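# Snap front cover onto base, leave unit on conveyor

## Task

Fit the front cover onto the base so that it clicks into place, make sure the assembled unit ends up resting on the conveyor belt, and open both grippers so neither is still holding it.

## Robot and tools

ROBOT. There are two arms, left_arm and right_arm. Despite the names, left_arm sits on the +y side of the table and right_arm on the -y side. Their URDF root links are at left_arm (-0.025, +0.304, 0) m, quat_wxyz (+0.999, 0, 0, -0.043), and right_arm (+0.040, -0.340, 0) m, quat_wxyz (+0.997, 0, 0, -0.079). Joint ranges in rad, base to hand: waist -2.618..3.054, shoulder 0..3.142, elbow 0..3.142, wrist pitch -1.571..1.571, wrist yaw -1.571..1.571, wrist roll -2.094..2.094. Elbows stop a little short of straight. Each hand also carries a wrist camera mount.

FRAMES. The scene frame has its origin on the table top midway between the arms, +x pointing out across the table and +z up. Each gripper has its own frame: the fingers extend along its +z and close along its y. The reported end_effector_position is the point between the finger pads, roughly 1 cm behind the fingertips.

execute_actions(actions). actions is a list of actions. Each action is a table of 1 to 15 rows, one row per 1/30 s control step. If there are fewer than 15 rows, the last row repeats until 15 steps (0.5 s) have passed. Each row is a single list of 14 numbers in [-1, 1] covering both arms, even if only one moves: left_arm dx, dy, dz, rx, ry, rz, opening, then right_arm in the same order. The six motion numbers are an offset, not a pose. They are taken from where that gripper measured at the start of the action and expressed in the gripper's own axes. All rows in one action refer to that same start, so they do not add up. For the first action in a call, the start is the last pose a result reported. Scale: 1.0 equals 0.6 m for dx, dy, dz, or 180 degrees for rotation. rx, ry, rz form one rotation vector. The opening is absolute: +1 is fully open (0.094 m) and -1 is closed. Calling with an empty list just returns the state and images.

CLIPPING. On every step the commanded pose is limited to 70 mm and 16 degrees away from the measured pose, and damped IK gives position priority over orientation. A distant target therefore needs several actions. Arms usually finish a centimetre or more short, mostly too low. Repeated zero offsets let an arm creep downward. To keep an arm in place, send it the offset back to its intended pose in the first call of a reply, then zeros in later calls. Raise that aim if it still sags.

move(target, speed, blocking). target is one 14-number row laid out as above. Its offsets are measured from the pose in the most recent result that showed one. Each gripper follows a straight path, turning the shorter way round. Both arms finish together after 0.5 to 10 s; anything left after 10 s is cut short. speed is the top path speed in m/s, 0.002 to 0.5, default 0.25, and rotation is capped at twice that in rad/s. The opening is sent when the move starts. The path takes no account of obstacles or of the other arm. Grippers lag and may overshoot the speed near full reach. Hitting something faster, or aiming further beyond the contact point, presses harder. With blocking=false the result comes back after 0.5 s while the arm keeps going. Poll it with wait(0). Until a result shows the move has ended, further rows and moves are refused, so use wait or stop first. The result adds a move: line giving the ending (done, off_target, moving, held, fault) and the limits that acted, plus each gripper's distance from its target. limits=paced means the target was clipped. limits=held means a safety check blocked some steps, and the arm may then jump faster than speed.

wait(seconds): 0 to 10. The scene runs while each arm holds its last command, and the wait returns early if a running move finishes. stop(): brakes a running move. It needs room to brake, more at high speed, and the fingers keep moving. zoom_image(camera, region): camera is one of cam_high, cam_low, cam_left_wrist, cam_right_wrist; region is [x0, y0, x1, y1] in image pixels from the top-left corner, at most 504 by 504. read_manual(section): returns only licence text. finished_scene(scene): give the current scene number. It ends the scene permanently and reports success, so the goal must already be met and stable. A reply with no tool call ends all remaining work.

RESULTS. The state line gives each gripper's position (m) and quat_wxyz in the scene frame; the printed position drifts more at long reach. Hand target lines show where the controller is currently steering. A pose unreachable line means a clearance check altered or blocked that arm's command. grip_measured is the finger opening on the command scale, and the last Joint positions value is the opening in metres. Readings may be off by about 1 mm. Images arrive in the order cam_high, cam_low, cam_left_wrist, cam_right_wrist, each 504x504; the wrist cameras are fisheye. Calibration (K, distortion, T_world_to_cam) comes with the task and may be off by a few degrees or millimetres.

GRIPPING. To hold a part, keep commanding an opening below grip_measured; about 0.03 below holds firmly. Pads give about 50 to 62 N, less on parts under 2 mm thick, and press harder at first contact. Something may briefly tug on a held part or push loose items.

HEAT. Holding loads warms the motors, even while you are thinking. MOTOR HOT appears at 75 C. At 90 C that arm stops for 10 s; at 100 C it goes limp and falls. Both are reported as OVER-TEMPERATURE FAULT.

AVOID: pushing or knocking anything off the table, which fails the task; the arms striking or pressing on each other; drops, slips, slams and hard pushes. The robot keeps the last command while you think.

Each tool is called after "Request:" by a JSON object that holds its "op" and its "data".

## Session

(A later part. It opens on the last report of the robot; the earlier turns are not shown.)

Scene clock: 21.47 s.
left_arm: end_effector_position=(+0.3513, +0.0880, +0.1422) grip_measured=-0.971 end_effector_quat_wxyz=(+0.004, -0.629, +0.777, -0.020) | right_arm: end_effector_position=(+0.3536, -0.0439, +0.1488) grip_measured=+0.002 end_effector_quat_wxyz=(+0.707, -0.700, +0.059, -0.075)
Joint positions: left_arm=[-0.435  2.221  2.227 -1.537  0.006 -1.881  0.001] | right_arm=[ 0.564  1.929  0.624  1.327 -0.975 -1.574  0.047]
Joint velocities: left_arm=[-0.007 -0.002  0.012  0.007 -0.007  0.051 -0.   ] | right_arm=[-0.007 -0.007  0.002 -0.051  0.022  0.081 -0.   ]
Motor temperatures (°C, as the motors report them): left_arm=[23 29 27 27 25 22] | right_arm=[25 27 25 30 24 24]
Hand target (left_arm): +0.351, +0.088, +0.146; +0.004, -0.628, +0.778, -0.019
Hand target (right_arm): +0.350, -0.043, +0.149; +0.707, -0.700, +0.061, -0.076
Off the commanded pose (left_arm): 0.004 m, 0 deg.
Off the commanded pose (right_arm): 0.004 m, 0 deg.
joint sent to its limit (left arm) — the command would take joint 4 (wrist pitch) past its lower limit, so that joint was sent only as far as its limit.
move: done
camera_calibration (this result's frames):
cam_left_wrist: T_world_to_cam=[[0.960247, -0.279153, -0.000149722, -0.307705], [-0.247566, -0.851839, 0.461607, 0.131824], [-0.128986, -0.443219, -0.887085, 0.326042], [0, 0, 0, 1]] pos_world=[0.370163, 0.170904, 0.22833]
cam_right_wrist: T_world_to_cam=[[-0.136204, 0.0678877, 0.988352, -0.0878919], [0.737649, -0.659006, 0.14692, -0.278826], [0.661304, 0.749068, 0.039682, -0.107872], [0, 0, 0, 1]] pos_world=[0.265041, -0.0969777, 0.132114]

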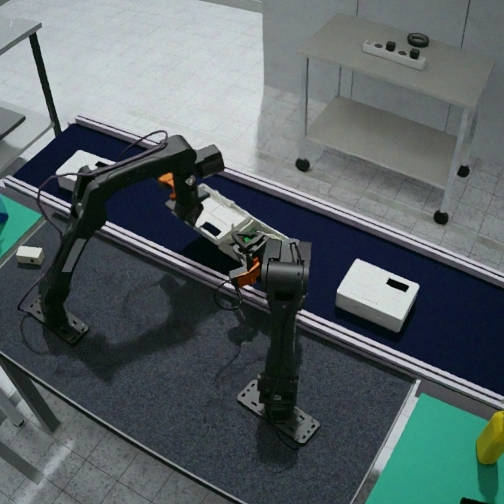

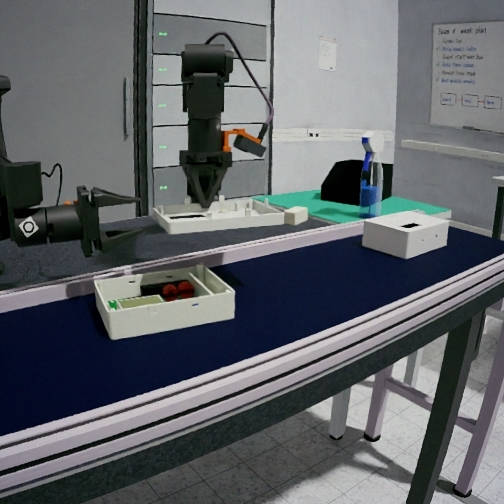

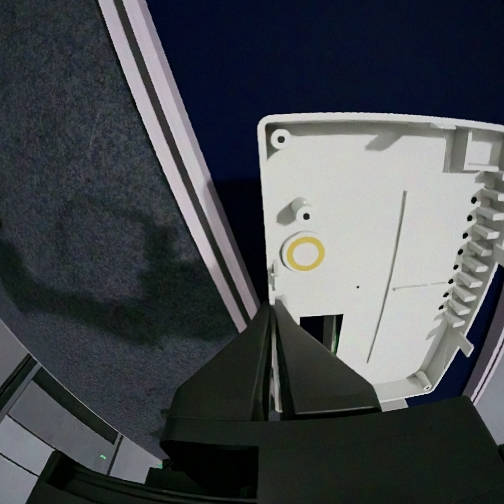

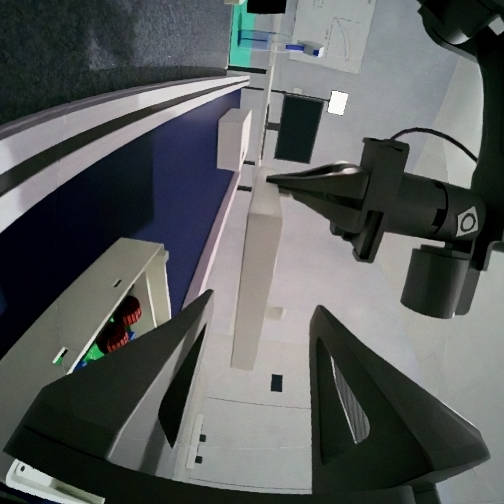

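Request:
{"op": "move", "data": {"target": [0,0,-0.006,0,0,0,-1, 0,0,0.075,0,0,0,0], "speed": 0.08}}

Scene clock: 22.50 s.
left_arm: end_effector_position=(+0.3511, +0.0881, +0.1422) grip_measured=-0.971 end_effector_quat_wxyz=(+0.004, -0.629, +0.777, -0.020) | right_arm: end_effector_position=(+0.3565, -0.0053, +0.1513) grip_measured=+0.002 end_effector_quat_wxyz=(+0.710, -0.698, +0.055, -0.076)
Joint positions: left_arm=[-0.435  2.221  2.227 -1.538  0.006 -1.881  0.001] | right_arm=[ 0.668  1.977  0.712  1.296 -0.876 -1.574  0.047]
Joint velocities: left_arm=[ 0.007 -0.012  0.002  0.007 -0.022  0.051  0.   ] | right_arm=[-0.017 -0.002 -0.007 -0.037  0.051 -0.007 -0.001]
Motor temperatures (°C, as the motors report them): left_arm=[23 29 27 27 25 22] | right_arm=[25 28 26 30 24 24]
Hand target (left_arm): +0.351, +0.088, +0.146; +0.004, -0.629, +0.777, -0.020
Hand target (right_arm): +0.361, +0.000, +0.150; +0.708, -0.700, +0.059, -0.075
Off the commanded pose (left_arm): 0.004 m, 0 deg.
Off the commanded pose (right_arm): 0.008 m, 1 deg.
move: done
camera_calibration (this result's frames):
cam_left_wrist: T_world_to_cam=[[0.960246, -0.279153, -0.000891331, -0.307416], [-0.24726, -0.852014, 0.461447, 0.131798], [-0.129574, -0.442883, -0.887167, 0.326244], [0, 0, 0, 1]] pos_world=[0.370056, 0.170966, 0.228341]
cam_right_wrist: T_world_to_cam=[[-0.143795, 0.0607504, 0.987741, -0.089812], [0.739593, -0.656569, 0.148051, -0.256786], [0.657514, 0.751815, 0.0494805, -0.138921], [0, 0, 0, 1]] pos_world=[0.268346, -0.0586985, 0.133602]

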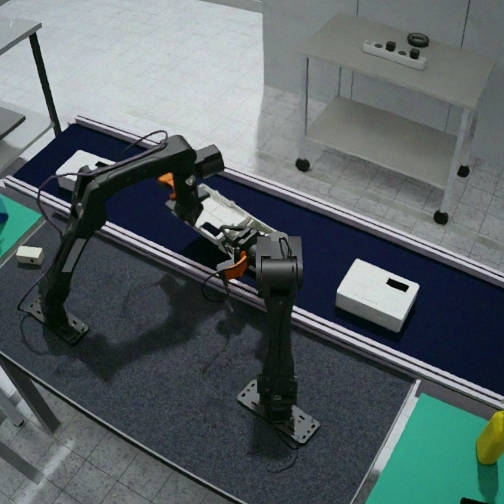

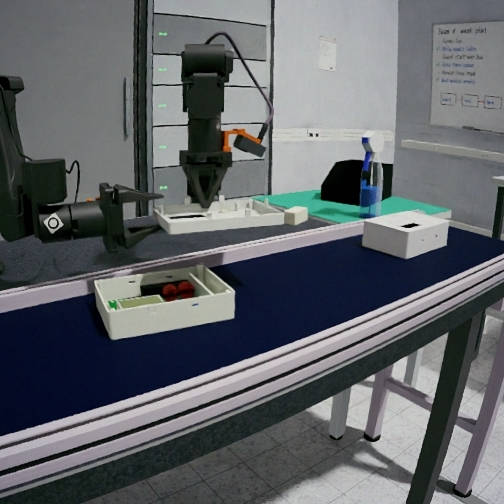

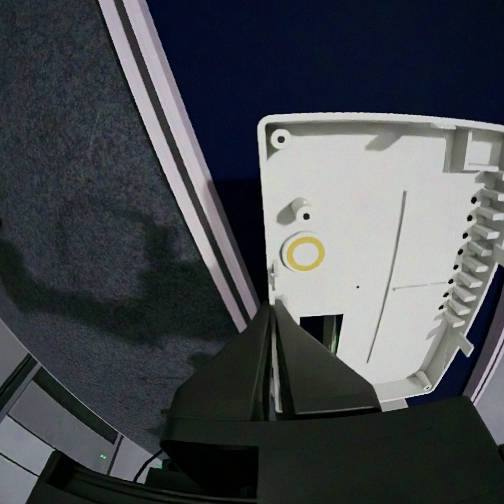

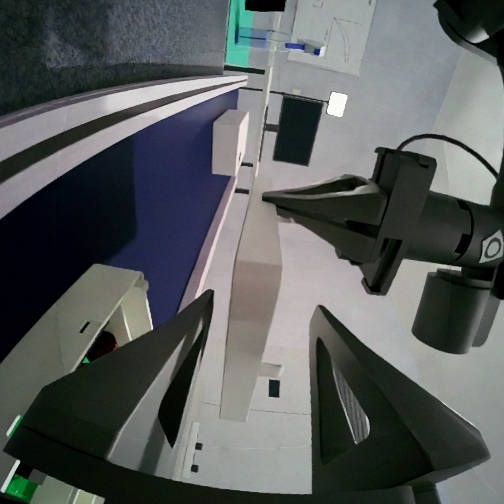

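Request:
{"op": "move", "data": {"target": [0,0,-0.006,0,0,0,-1, 0.008,0.012,0.025,0,0,0.005,0], "speed": 0.05}}

Scene clock: 23.50 s.
left_arm: end_effector_position=(+0.3511, +0.0881, +0.1422) grip_measured=-0.971 end_effector_quat_wxyz=(+0.004, -0.629, +0.777, -0.020) | right_arm: end_effector_position=(+0.3602, +0.0024, +0.1418) grip_measured=+0.002 end_effector_quat_wxyz=(+0.707, -0.701, +0.059, -0.071)
Joint positions: left_arm=[-0.435  2.221  2.227 -1.538  0.006 -1.881  0.001] | right_arm=[ 0.683  2.021  0.74   1.298 -0.863 -1.574  0.047]
Joint velocities: left_arm=[-0.002  0.012  0.002 -0.037 -0.022 -0.007  0.001] | right_arm=[-0.012  0.002 -0.017  0.051  0.007 -0.022 -0.001]
Motor temperatures (°C, as the motors report them): left_arm=[23 29 27 27 25 22] | right_arm=[25 28 26 30 24 24]
Hand target (left_arm): +0.351, +0.088, +0.146; +0.004, -0.629, +0.777, -0.020
Hand target (right_arm): +0.364, +0.009, +0.144; +0.711, -0.697, +0.061, -0.070
Off the commanded pose (left_arm): 0.004 m, 0 deg.
Off the commanded pose (right_arm): 0.008 m, 1 deg.
move: done
camera_calibration (this result's frames):
cam_left_wrist: T_world_to_cam=[[0.960246, -0.279153, -0.000891331, -0.307416], [-0.24726, -0.852014, 0.461447, 0.131798], [-0.129574, -0.442883, -0.887167, 0.326244], [0, 0, 0, 1]] pos_world=[0.370056, 0.170966, 0.228341]
cam_right_wrist: T_world_to_cam=[[-0.131287, 0.0673584, 0.989053, -0.0850029], [0.742452, -0.654432, 0.143123, -0.253422], [0.656908, 0.753115, 0.0359083, -0.144492], [0, 0, 0, 1]] pos_world=[0.271912, -0.0513032, 0.125531]

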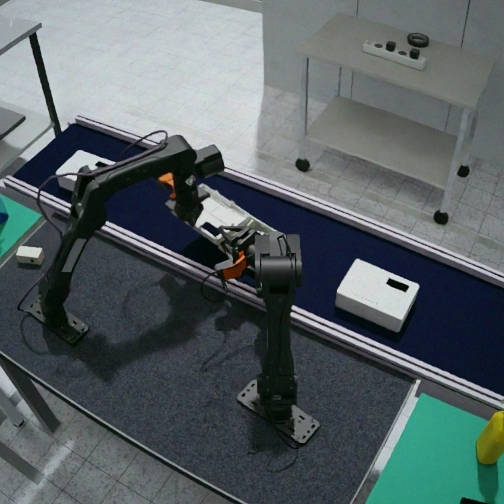

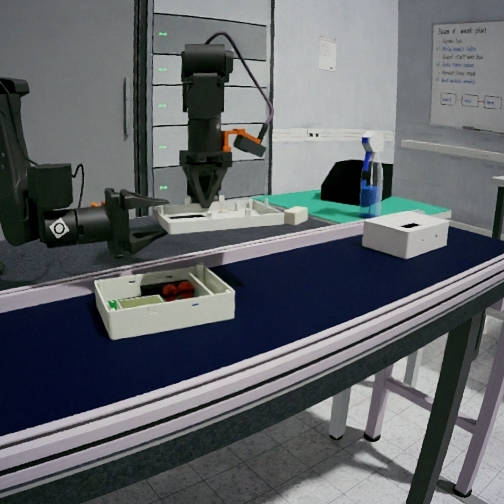

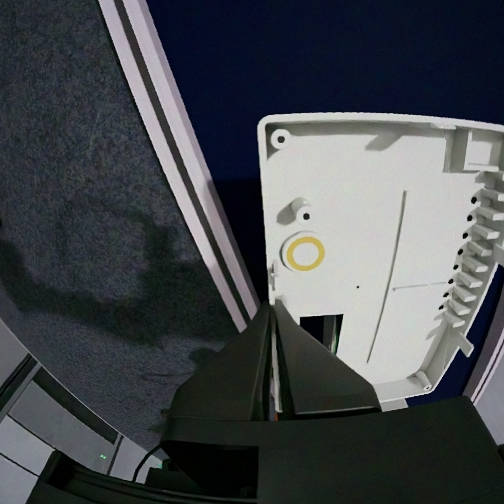

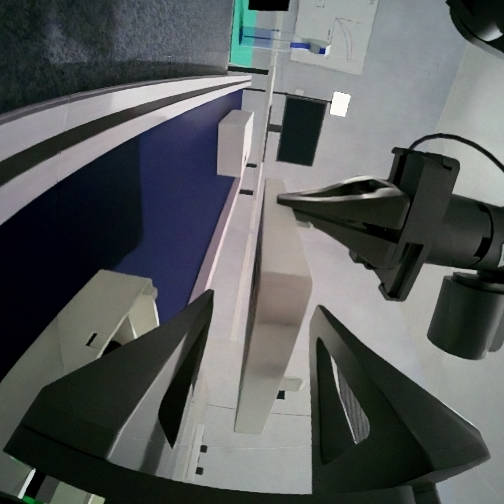

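Request:
{"op": "move", "data": {"target": [0,0,-0.006,0,0,0,-1, 0.006,-0.018,0.01,0,0,0,-0.3], "speed": 0.05}}

Scene clock: 24.33 s.
left_arm: end_effector_position=(+0.3511, +0.0881, +0.1422) grip_measured=-0.971 end_effector_quat_wxyz=(+0.004, -0.629, +0.777, -0.019) | right_arm: end_effector_position=(+0.3603, +0.0024, +0.1374) grip_measured=-0.298 end_effector_quat_wxyz=(+0.703, -0.706, +0.066, -0.064)
Joint positions: left_arm=[-0.435  2.221  2.227 -1.538  0.006 -1.881  0.001] | right_arm=[ 0.683  2.021  0.74   1.274 -0.863 -1.574  0.033]
Joint velocities: left_arm=[ 0.012 -0.002 -0.002 -0.022 -0.037  0.037  0.   ] | right_arm=[-0.017 -0.002 -0.007 -0.037  0.007 -0.022 -0.002]
Motor temperatures (°C, as the motors report them): left_arm=[23 29 27 27 25 22] | right_arm=[25 28 26 30 24 24]
Hand target (left_arm): +0.351, +0.088, +0.146; +0.004, -0.629, +0.777, -0.020
Hand target (right_arm): +0.364, +0.007, +0.153; +0.708, -0.700, +0.059, -0.071
Off the commanded pose (left_arm): 0.004 m, 0 deg.
Off the commanded pose (right_arm): 0.017 m, 1 deg.
move: off_target (right_arm)
camera_calibration (this result's frames):
cam_left_wrist: T_world_to_cam=[[0.960246, -0.279153, -0.00126213, -0.307271], [-0.247108, -0.852102, 0.461368, 0.131785], [-0.129867, -0.442715, -0.887208, 0.326345], [0, 0, 0, 1]] pos_world=[0.370002, 0.170997, 0.228347]
cam_right_wrist: T_world_to_cam=[[-0.110984, 0.079112, 0.990668, -0.0881993], [0.745058, -0.653067, 0.13562, -0.252767], [0.657702, 0.753157, 0.013537, -0.141597], [0, 0, 0, 1]] pos_world=[0.271666, -0.0514509, 0.123573]

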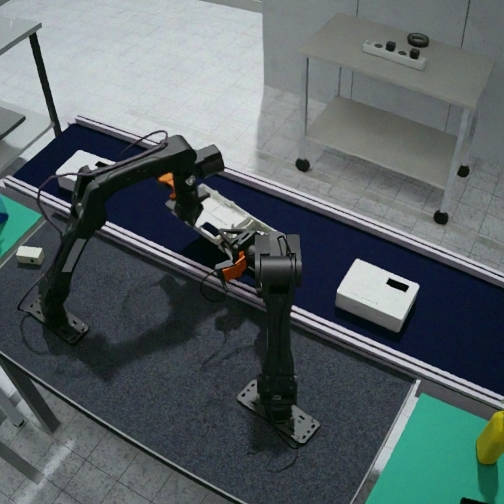

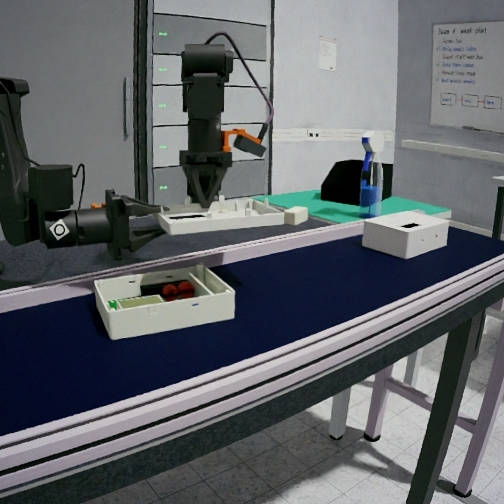

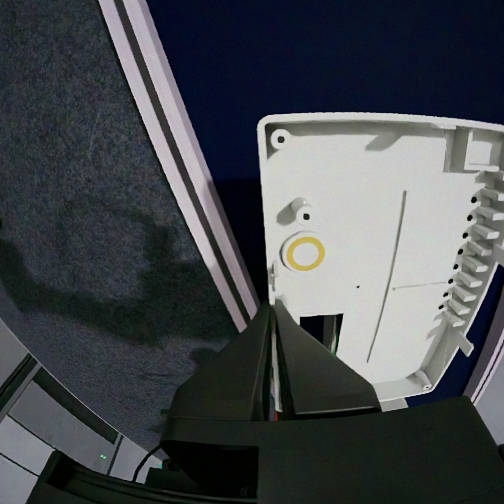

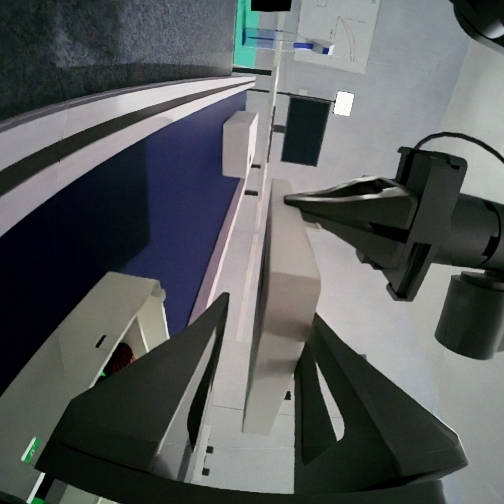

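Request:
{"op": "move", "data": {"target": [0,0,0.022,0,0,0,-1, 0,0,0,0,0,0,-0.3], "speed": 0.04}}

Scene clock: 25.20 s.
left_arm: end_effector_position=(+0.3489, +0.0883, +0.1265) grip_measured=-0.971 end_effector_quat_wxyz=(-0.002, -0.629, +0.777, -0.010) | right_arm: end_effector_position=(+0.3603, +0.0024, +0.1369) grip_measured=-0.298 end_effector_quat_wxyz=(+0.702, -0.706, +0.066, -0.064)
Joint positions: left_arm=[-0.435  2.221  2.164 -1.497  0.011 -1.881  0.001] | right_arm=[ 0.683  2.021  0.74   1.272 -0.863 -1.575  0.033]
Joint velocities: left_arm=[-0.002 -0.007  0.002  0.066 -0.037 -0.037 -0.001] | right_arm=[ 0.012 -0.002  0.017 -0.037  0.007 -0.007  0.001]
Motor temperatures (°C, as the motors report them): left_arm=[23 29 27 27 25 22] | right_arm=[25 28 26 30 24 24]
Hand target (left_arm): +0.351, +0.088, +0.129; +0.004, -0.629, +0.777, -0.019
Hand target (right_arm): +0.360, +0.002, +0.137; +0.703, -0.706, +0.066, -0.064
Off the commanded pose (left_arm): 0.004 m, 1 deg.
Off the commanded pose (right_arm): 0.000 m, 0 deg.
move: done
camera_calibration (this result's frames):
cam_left_wrist: T_world_to_cam=[[0.959942, -0.279207, -0.0235601, -0.302216], [-0.237389, -0.855067, 0.460986, 0.135622], [-0.148856, -0.436926, -0.887095, 0.318294], [0, 0, 0, 1]] pos_world=[0.369685, 0.170656, 0.212717]
cam_right_wrist: T_world_to_cam=[[-0.109437, 0.0805732, 0.990723, -0.0882752], [0.745272, -0.652864, 0.13542, -0.252748], [0.657718, 0.753178, 0.0113982, -0.141299], [0, 0, 0, 1]] pos_world=[0.27164, -0.0514738, 0.123294]

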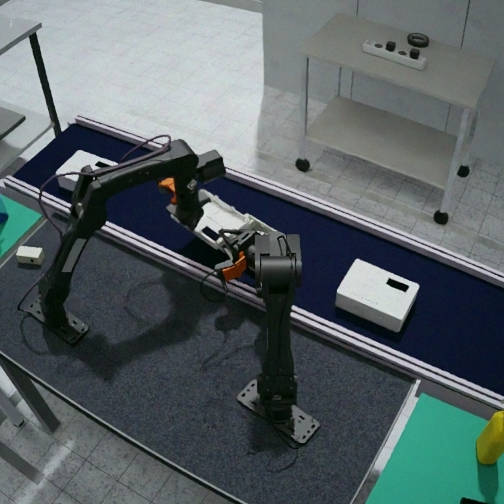

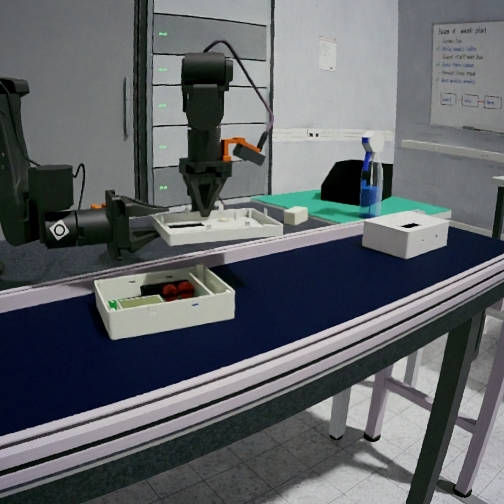

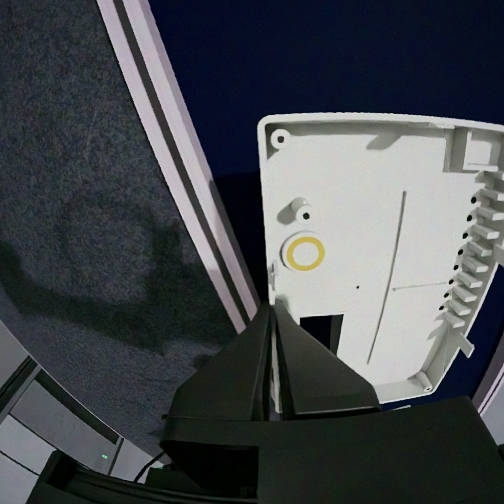

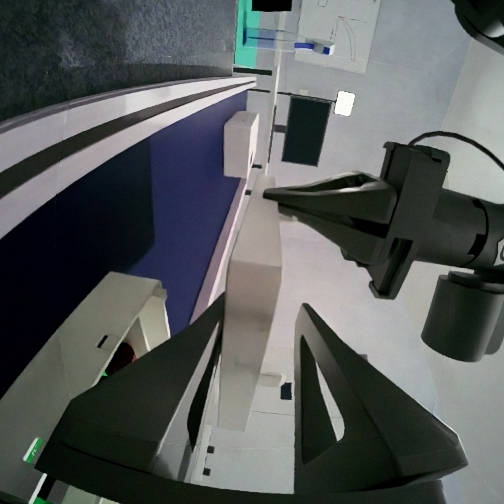

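Request:
{"op": "move", "data": {"target": [0,0,-0.02,0,0,0,-1, 0,0,0,0,0,0,-0.3], "speed": 0.04}}

Scene clock: 26.03 s.
left_arm: end_effector_position=(+0.3492, +0.0879, +0.1369) grip_measured=-0.971 end_effector_quat_wxyz=(-0.001, -0.629, +0.777, -0.015) | right_arm: end_effector_position=(+0.3603, +0.0024, +0.1369) grip_measured=-0.298 end_effector_quat_wxyz=(+0.702, -0.706, +0.066, -0.064)
Joint positions: left_arm=[-0.435  2.223  2.21  -1.531  0.012 -1.881  0.001] | right_arm=[ 0.683  2.021  0.74   1.272 -0.863 -1.575  0.033]
Joint velocities: left_arm=[-0.017  0.042  0.002 -0.037  0.007 -0.007  0.001] | right_arm=[ 0.017  0.012 -0.017 -0.037 -0.022 -0.095 -0.   ]
Motor temperatures (°C, as the motors report them): left_arm=[23 29 27 27 25 22] | right_arm=[25 28 26 30 24 24]
Hand target (left_arm): +0.349, +0.088, +0.138; -0.002, -0.629, +0.777, -0.011
Hand target (right_arm): +0.360, +0.002, +0.137; +0.702, -0.706, +0.066, -0.064
Off the commanded pose (left_arm): 0.002 m, 1 deg.
Off the commanded pose (right_arm): 0.000 m, 0 deg.
move: done
camera_calibration (this result's frames):
cam_left_wrist: T_world_to_cam=[[0.960077, -0.279338, -0.0149306, -0.303644], [-0.240822, -0.852497, 0.463953, 0.131095], [-0.142328, -0.441835, -0.885734, 0.325367], [0, 0, 0, 1]] pos_world=[0.369401, 0.170698, 0.222833]
cam_right_wrist: T_world_to_cam=[[-0.109808, 0.0806423, 0.990676, -0.088135], [0.745223, -0.652853, 0.135745, -0.252775], [0.657712, 0.75318, 0.0115921, -0.141324], [0, 0, 0, 1]] pos_world=[0.271646, -0.0514749, 0.123264]

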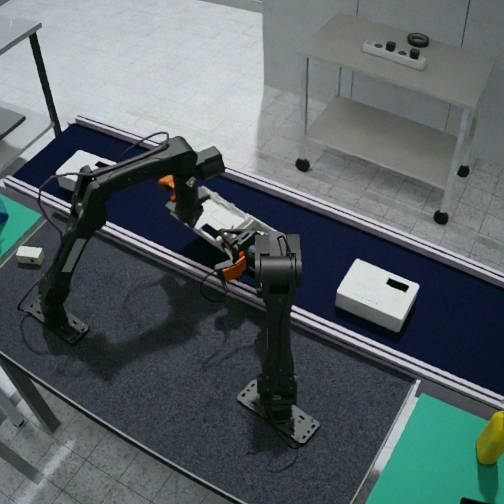

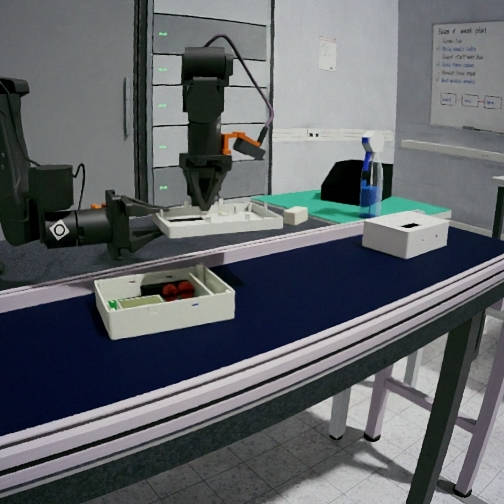

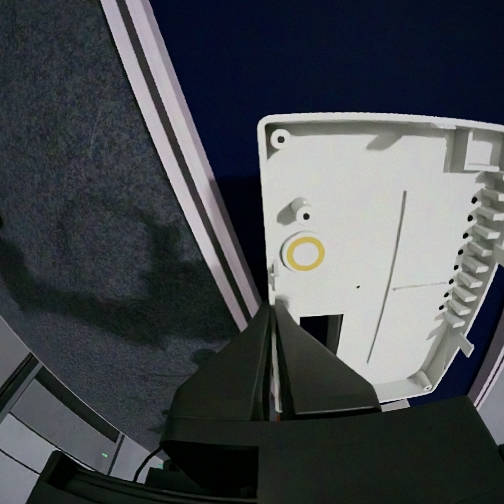

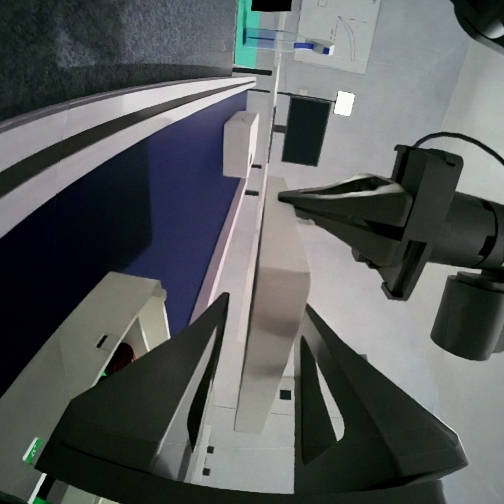

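Request:
{"op": "move", "data": {"target": [0,0,0.003,0,0,0,-1, 0,0,0,0,0,0,-0.78], "speed": 0.03}}

Request:
{"op": "move", "data": {"target": [0,0,0,0,0,0,-0.6, 0,-0.005,0,0,0,0,-0.78], "speed": 0.03}}

Scene clock: 26.87 s.
left_arm: end_effector_position=(+0.3489, +0.0876, +0.1341) grip_measured=-0.971 end_effector_quat_wxyz=(-0.003, -0.629, +0.777, -0.011) | right_arm: end_effector_position=(+0.3603, +0.0024, +0.1350) grip_measured=-0.645 end_effector_quat_wxyz=(+0.700, -0.708, +0.066, -0.064)
Joint positions: left_arm=[-0.435  2.23   2.21  -1.532  0.015 -1.881  0.001] | right_arm=[ 0.683  2.023  0.74   1.265 -0.863 -1.582  0.017]
Joint velocities: left_arm=[ 0.012 -0.017 -0.017  0.051 -0.007  0.007 -0.001] | right_arm=[ 0.012 -0.007  0.002 -0.022 -0.066  0.007  0.   ]
Motor temperatures (°C, as the motors report them): left_arm=[23 29 27 27 25 22] | right_arm=[25 28 26 31 24 24]
Hand target (left_arm): +0.349, +0.088, +0.135; -0.001, -0.629, +0.777, -0.015
Hand target (right_arm): +0.360, +0.002, +0.137; +0.702, -0.706, +0.066, -0.064
Off the commanded pose (left_arm): 0.001 m, 0 deg.
Off the commanded pose (right_arm): 0.002 m, 0 deg.
move: done
camera_calibration (this result's frames):
cam_left_wrist: T_world_to_cam=[[0.959908, -0.279349, -0.0232533, -0.302249], [-0.237112, -0.853411, 0.464185, 0.130849], [-0.149514, -0.440061, -0.885433, 0.325002], [0, 0, 0, 1]] pos_world=[0.36975, 0.170256, 0.220001]
cam_right_wrist: T_world_to_cam=[[-0.109256, 0.0857822, 0.990305, -0.0864506], [0.745337, -0.652097, 0.138716, -0.252969], [0.657674, 0.753267, 0.00730887, -0.140718], [0, 0, 0, 1]] pos_world=[0.271649, -0.0515455, 0.121732]

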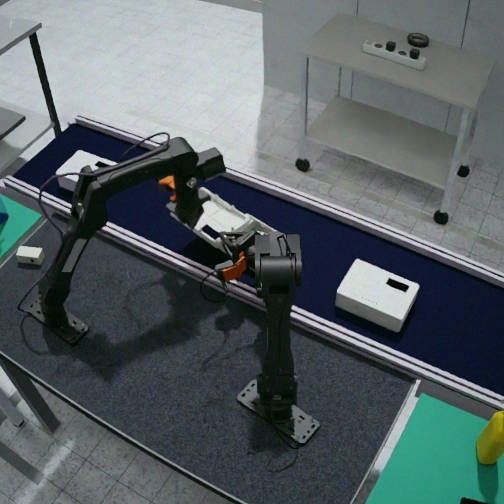

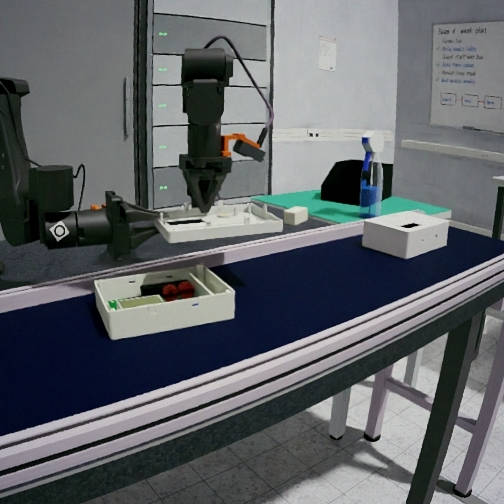

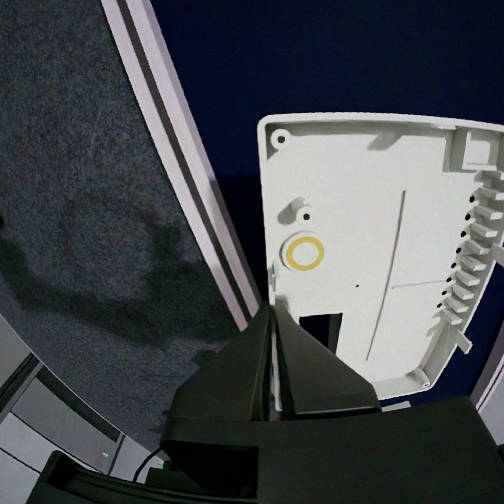

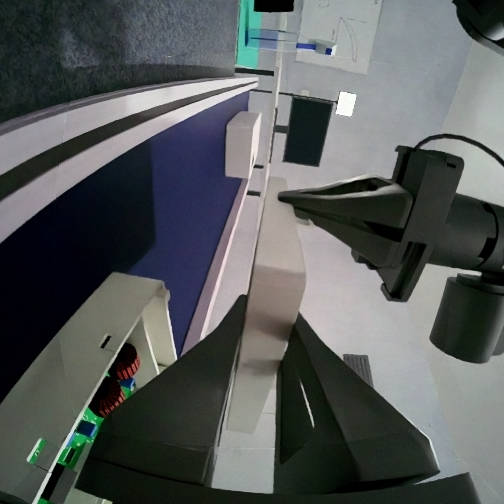

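Scene clock: 27.57 s.
left_arm: end_effector_position=(+0.3489, +0.0876, +0.1341) grip_measured=-0.603 end_effector_quat_wxyz=(-0.003, -0.629, +0.777, -0.011) | right_arm: end_effector_position=(+0.3603, +0.0023, +0.1326) grip_measured=-0.645 end_effector_quat_wxyz=(+0.697, -0.711, +0.070, -0.060)
Joint positions: left_arm=[-0.435  2.23   2.21  -1.532  0.015 -1.881  0.019] | right_arm=[ 0.683  2.023  0.74   1.252 -0.863 -1.582  0.017]
Joint velocities: left_arm=[ 0.002 -0.002  0.007  0.022  0.051 -0.051 -0.   ] | right_arm=[ 0.002 -0.007  0.007 -0.11  -0.007 -0.007 -0.   ]
Motor temperatures (°C, as the motors report them): left_arm=[23 30 27 27 25 22] | right_arm=[25 28 26 31 24 24]
Hand target (left_arm): +0.349, +0.088, +0.134; -0.003, -0.629, +0.777, -0.011
Hand target (right_arm): +0.360, +0.002, +0.138; +0.700, -0.708, +0.066, -0.064
Off the commanded pose (left_arm): 0.000 m, 0 deg.
Off the commanded pose (right_arm): 0.005 m, 1 deg.
move: done
camera_calibration (this result's frames):
cam_left_wrist: T_world_to_cam=[[0.959908, -0.279349, -0.0232533, -0.302249], [-0.237112, -0.853411, 0.464185, 0.130849], [-0.149514, -0.440061, -0.885433, 0.325002], [0, 0, 0, 1]] pos_world=[0.36975, 0.170256, 0.220001]
cam_right_wrist: T_world_to_cam=[[-0.098502, 0.0922763, 0.990849, -0.0880228], [0.746826, -0.651196, 0.134888, -0.252645], [0.657684, 0.753279, -0.0047703, -0.139045], [0, 0, 0, 1]] pos_world=[0.271459, -0.0516591, 0.120633]

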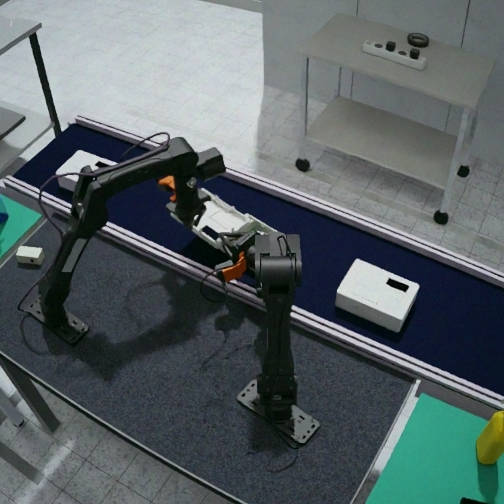

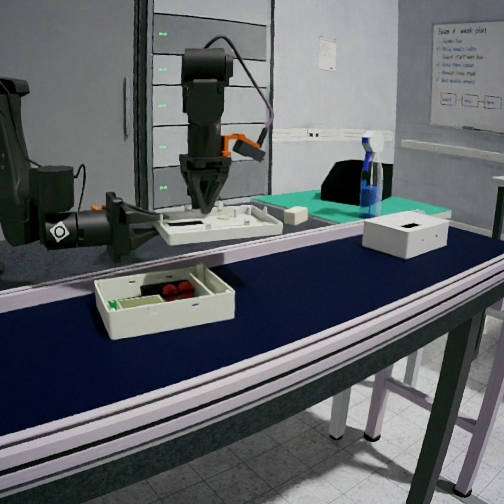

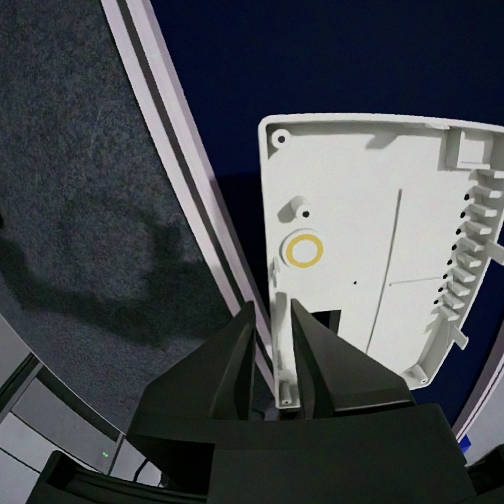

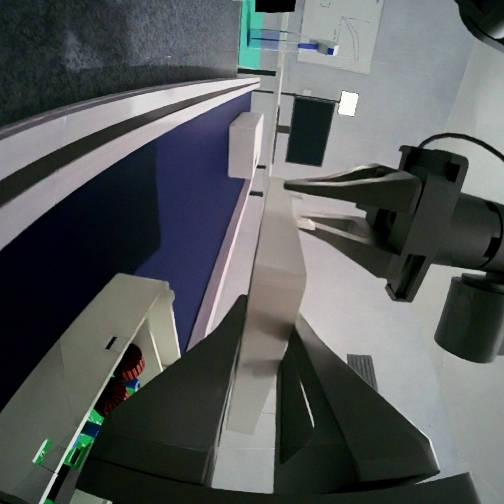

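Request:
{"op": "move", "data": {"target": [0,0,-0.065,0,0,0,-0.6, 0,-0.008,0,0,0,0,-0.78], "speed": 0.1}}

Scene clock: 28.83 s.
left_arm: end_effector_position=(+0.3512, +0.0863, +0.1646) grip_measured=-0.603 end_effector_quat_wxyz=(+0.011, -0.628, +0.777, -0.049) | right_arm: end_effector_position=(+0.3601, +0.0022, +0.1286) grip_measured=-0.645 end_effector_quat_wxyz=(+0.693, -0.715, +0.076, -0.054)
Joint positions: left_arm=[-0.435  2.173  2.238 -1.535  0.015 -1.881  0.019] | right_arm=[ 0.683  2.023  0.74   1.231 -0.863 -1.582  0.017]
Joint velocities: left_arm=[-0.002 -0.002  0.007  0.037 -0.037  0.051  0.001] | right_arm=[-0.002 -0.002 -0.007 -0.007 -0.051  0.037 -0.   ]
Motor temperatures (°C, as the motors report them): left_arm=[23 30 27 27 25 22] | right_arm=[25 28 26 31 24 24]
Hand target (left_arm): +0.349, +0.088, +0.173; +0.012, -0.628, +0.776, -0.052
Hand target (right_arm): +0.360, +0.002, +0.137; +0.697, -0.711, +0.070, -0.060
Off the commanded pose (left_arm): 0.009 m, 5 deg.
Off the commanded pose (right_arm): 0.009 m, 1 deg.
joint sent to its limit (left arm) — the command would take joint 4 (wrist pitch) past its lower limit, so that joint was sent only as far as its limit.
move: off_target (left_arm)
camera_calibration (this result's frames):
cam_left_wrist: T_world_to_cam=[[0.958745, -0.278683, 0.0560722, -0.316872], [-0.270592, -0.834242, 0.480438, 0.123528], [-0.0871123, -0.47579, -0.875234, 0.331261], [0, 0, 0, 1]] pos_world=[0.366082, 0.172356, 0.248352]
cam_right_wrist: T_world_to_cam=[[-0.0801657, 0.102866, 0.99146, -0.0907944], [0.749258, -0.649791, 0.127999, -0.252048], [0.657408, 0.75312, -0.0249821, -0.136206], [0, 0, 0, 1]] pos_world=[0.271113, -0.051859, 0.118878]

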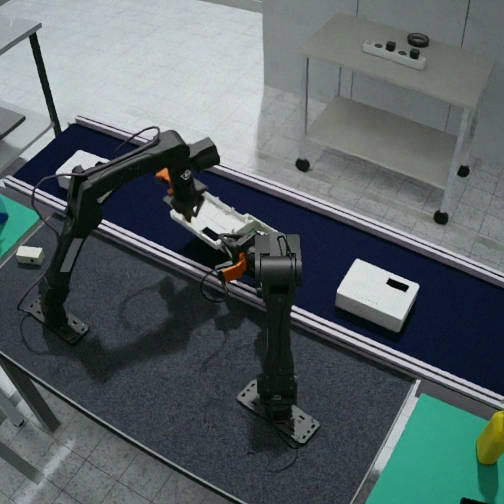

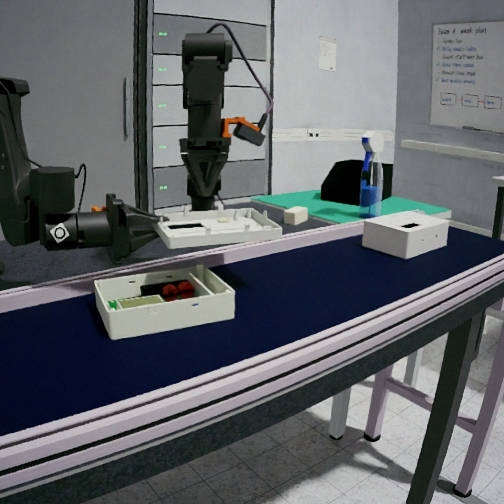

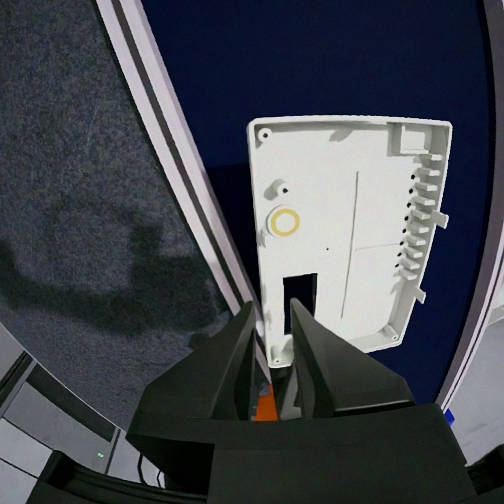

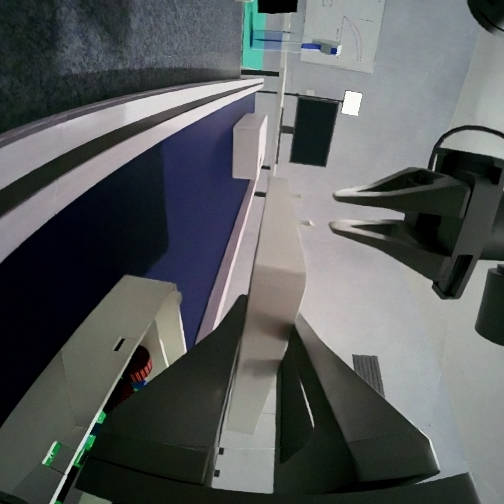

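Request:
{"op": "move", "data": {"target": [0,0.22,0,0.2,0,0,-1, 0.21,-0.11,-0.195,0,0,0,-0.78], "speed": 0.15}}

Scene clock: 31.83 s.
left_arm: end_effector_position=(+0.2222, +0.1117, +0.1531) grip_measured=-0.996 end_effector_quat_wxyz=(+0.191, -0.588, +0.734, -0.282) | right_arm: end_effector_position=(+0.4645, -0.1317, +0.1803) grip_measured=-0.645 end_effector_quat_wxyz=(+0.688, -0.718, +0.091, -0.049)
Joint positions: left_arm=[-0.772  1.174  0.875 -0.655 -0.346 -2.097  0.   ] | right_arm=[ 0.243  1.984  1.061  0.749 -1.285 -1.682  0.017]
Joint velocities: left_arm=[-0.012  0.002 -0.022  0.007 -0.022 -0.037 -0.   ] | right_arm=[-0.012 -0.002 -0.012 -0.081 -0.051 -0.007 -0.001]
Motor temperatures (°C, as the motors report them): left_arm=[23 29 27 27 25 22] | right_arm=[25 29 26 31 24 24]
Hand target (left_arm): +0.221, +0.114, +0.156; +0.201, -0.586, +0.730, -0.288
Hand target (right_arm): +0.467, -0.134, +0.193; +0.691, -0.717, +0.076, -0.055
Off the commanded pose (left_arm): 0.002 m, 2 deg.
Off the commanded pose (right_arm): 0.015 m, 2 deg.
joint sent to its limit (left arm) — the command would take joint 6 (wrist roll) past its lower limit, so that joint was sent only as far as its limit.
move: off_target (right_arm)
camera_calibration (this result's frames):
cam_left_wrist: T_world_to_cam=[[0.758226, -0.226029, 0.611558, -0.231778], [-0.520477, -0.774762, 0.358953, 0.182773], [0.392678, -0.59047, -0.705088, 0.202216], [0, 0, 0, 1]] pos_world=[0.191464, 0.20862, 0.218719]
cam_right_wrist: T_world_to_cam=[[-0.0487958, 0.113311, 0.992361, -0.13328], [0.74311, -0.659751, 0.111872, -0.419457], [0.667388, 0.742892, -0.0520096, -0.103824], [0, 0, 0, 1]] pos_world=[0.37449, -0.184505, 0.173788]

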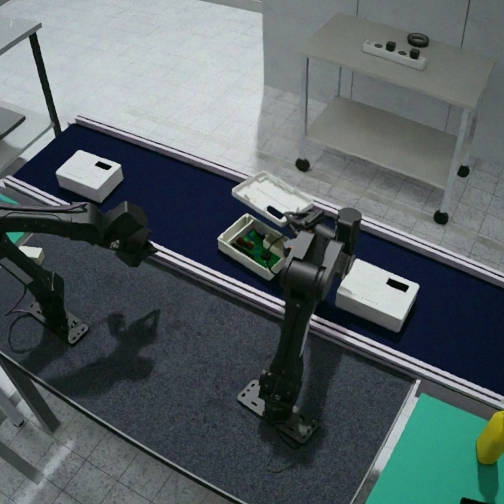

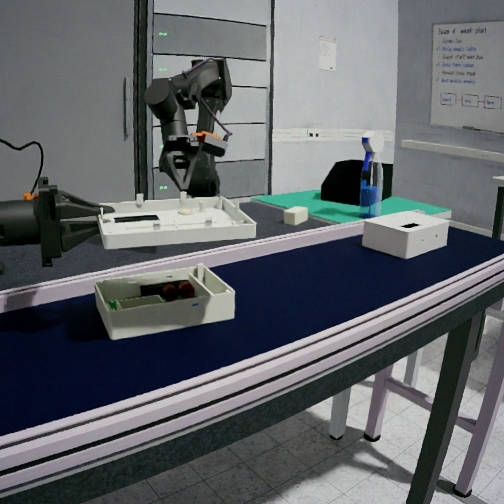

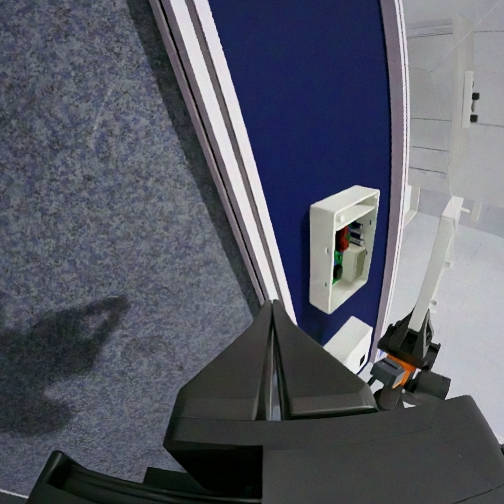

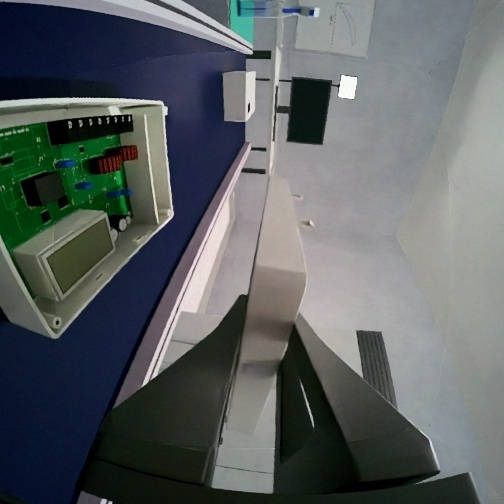

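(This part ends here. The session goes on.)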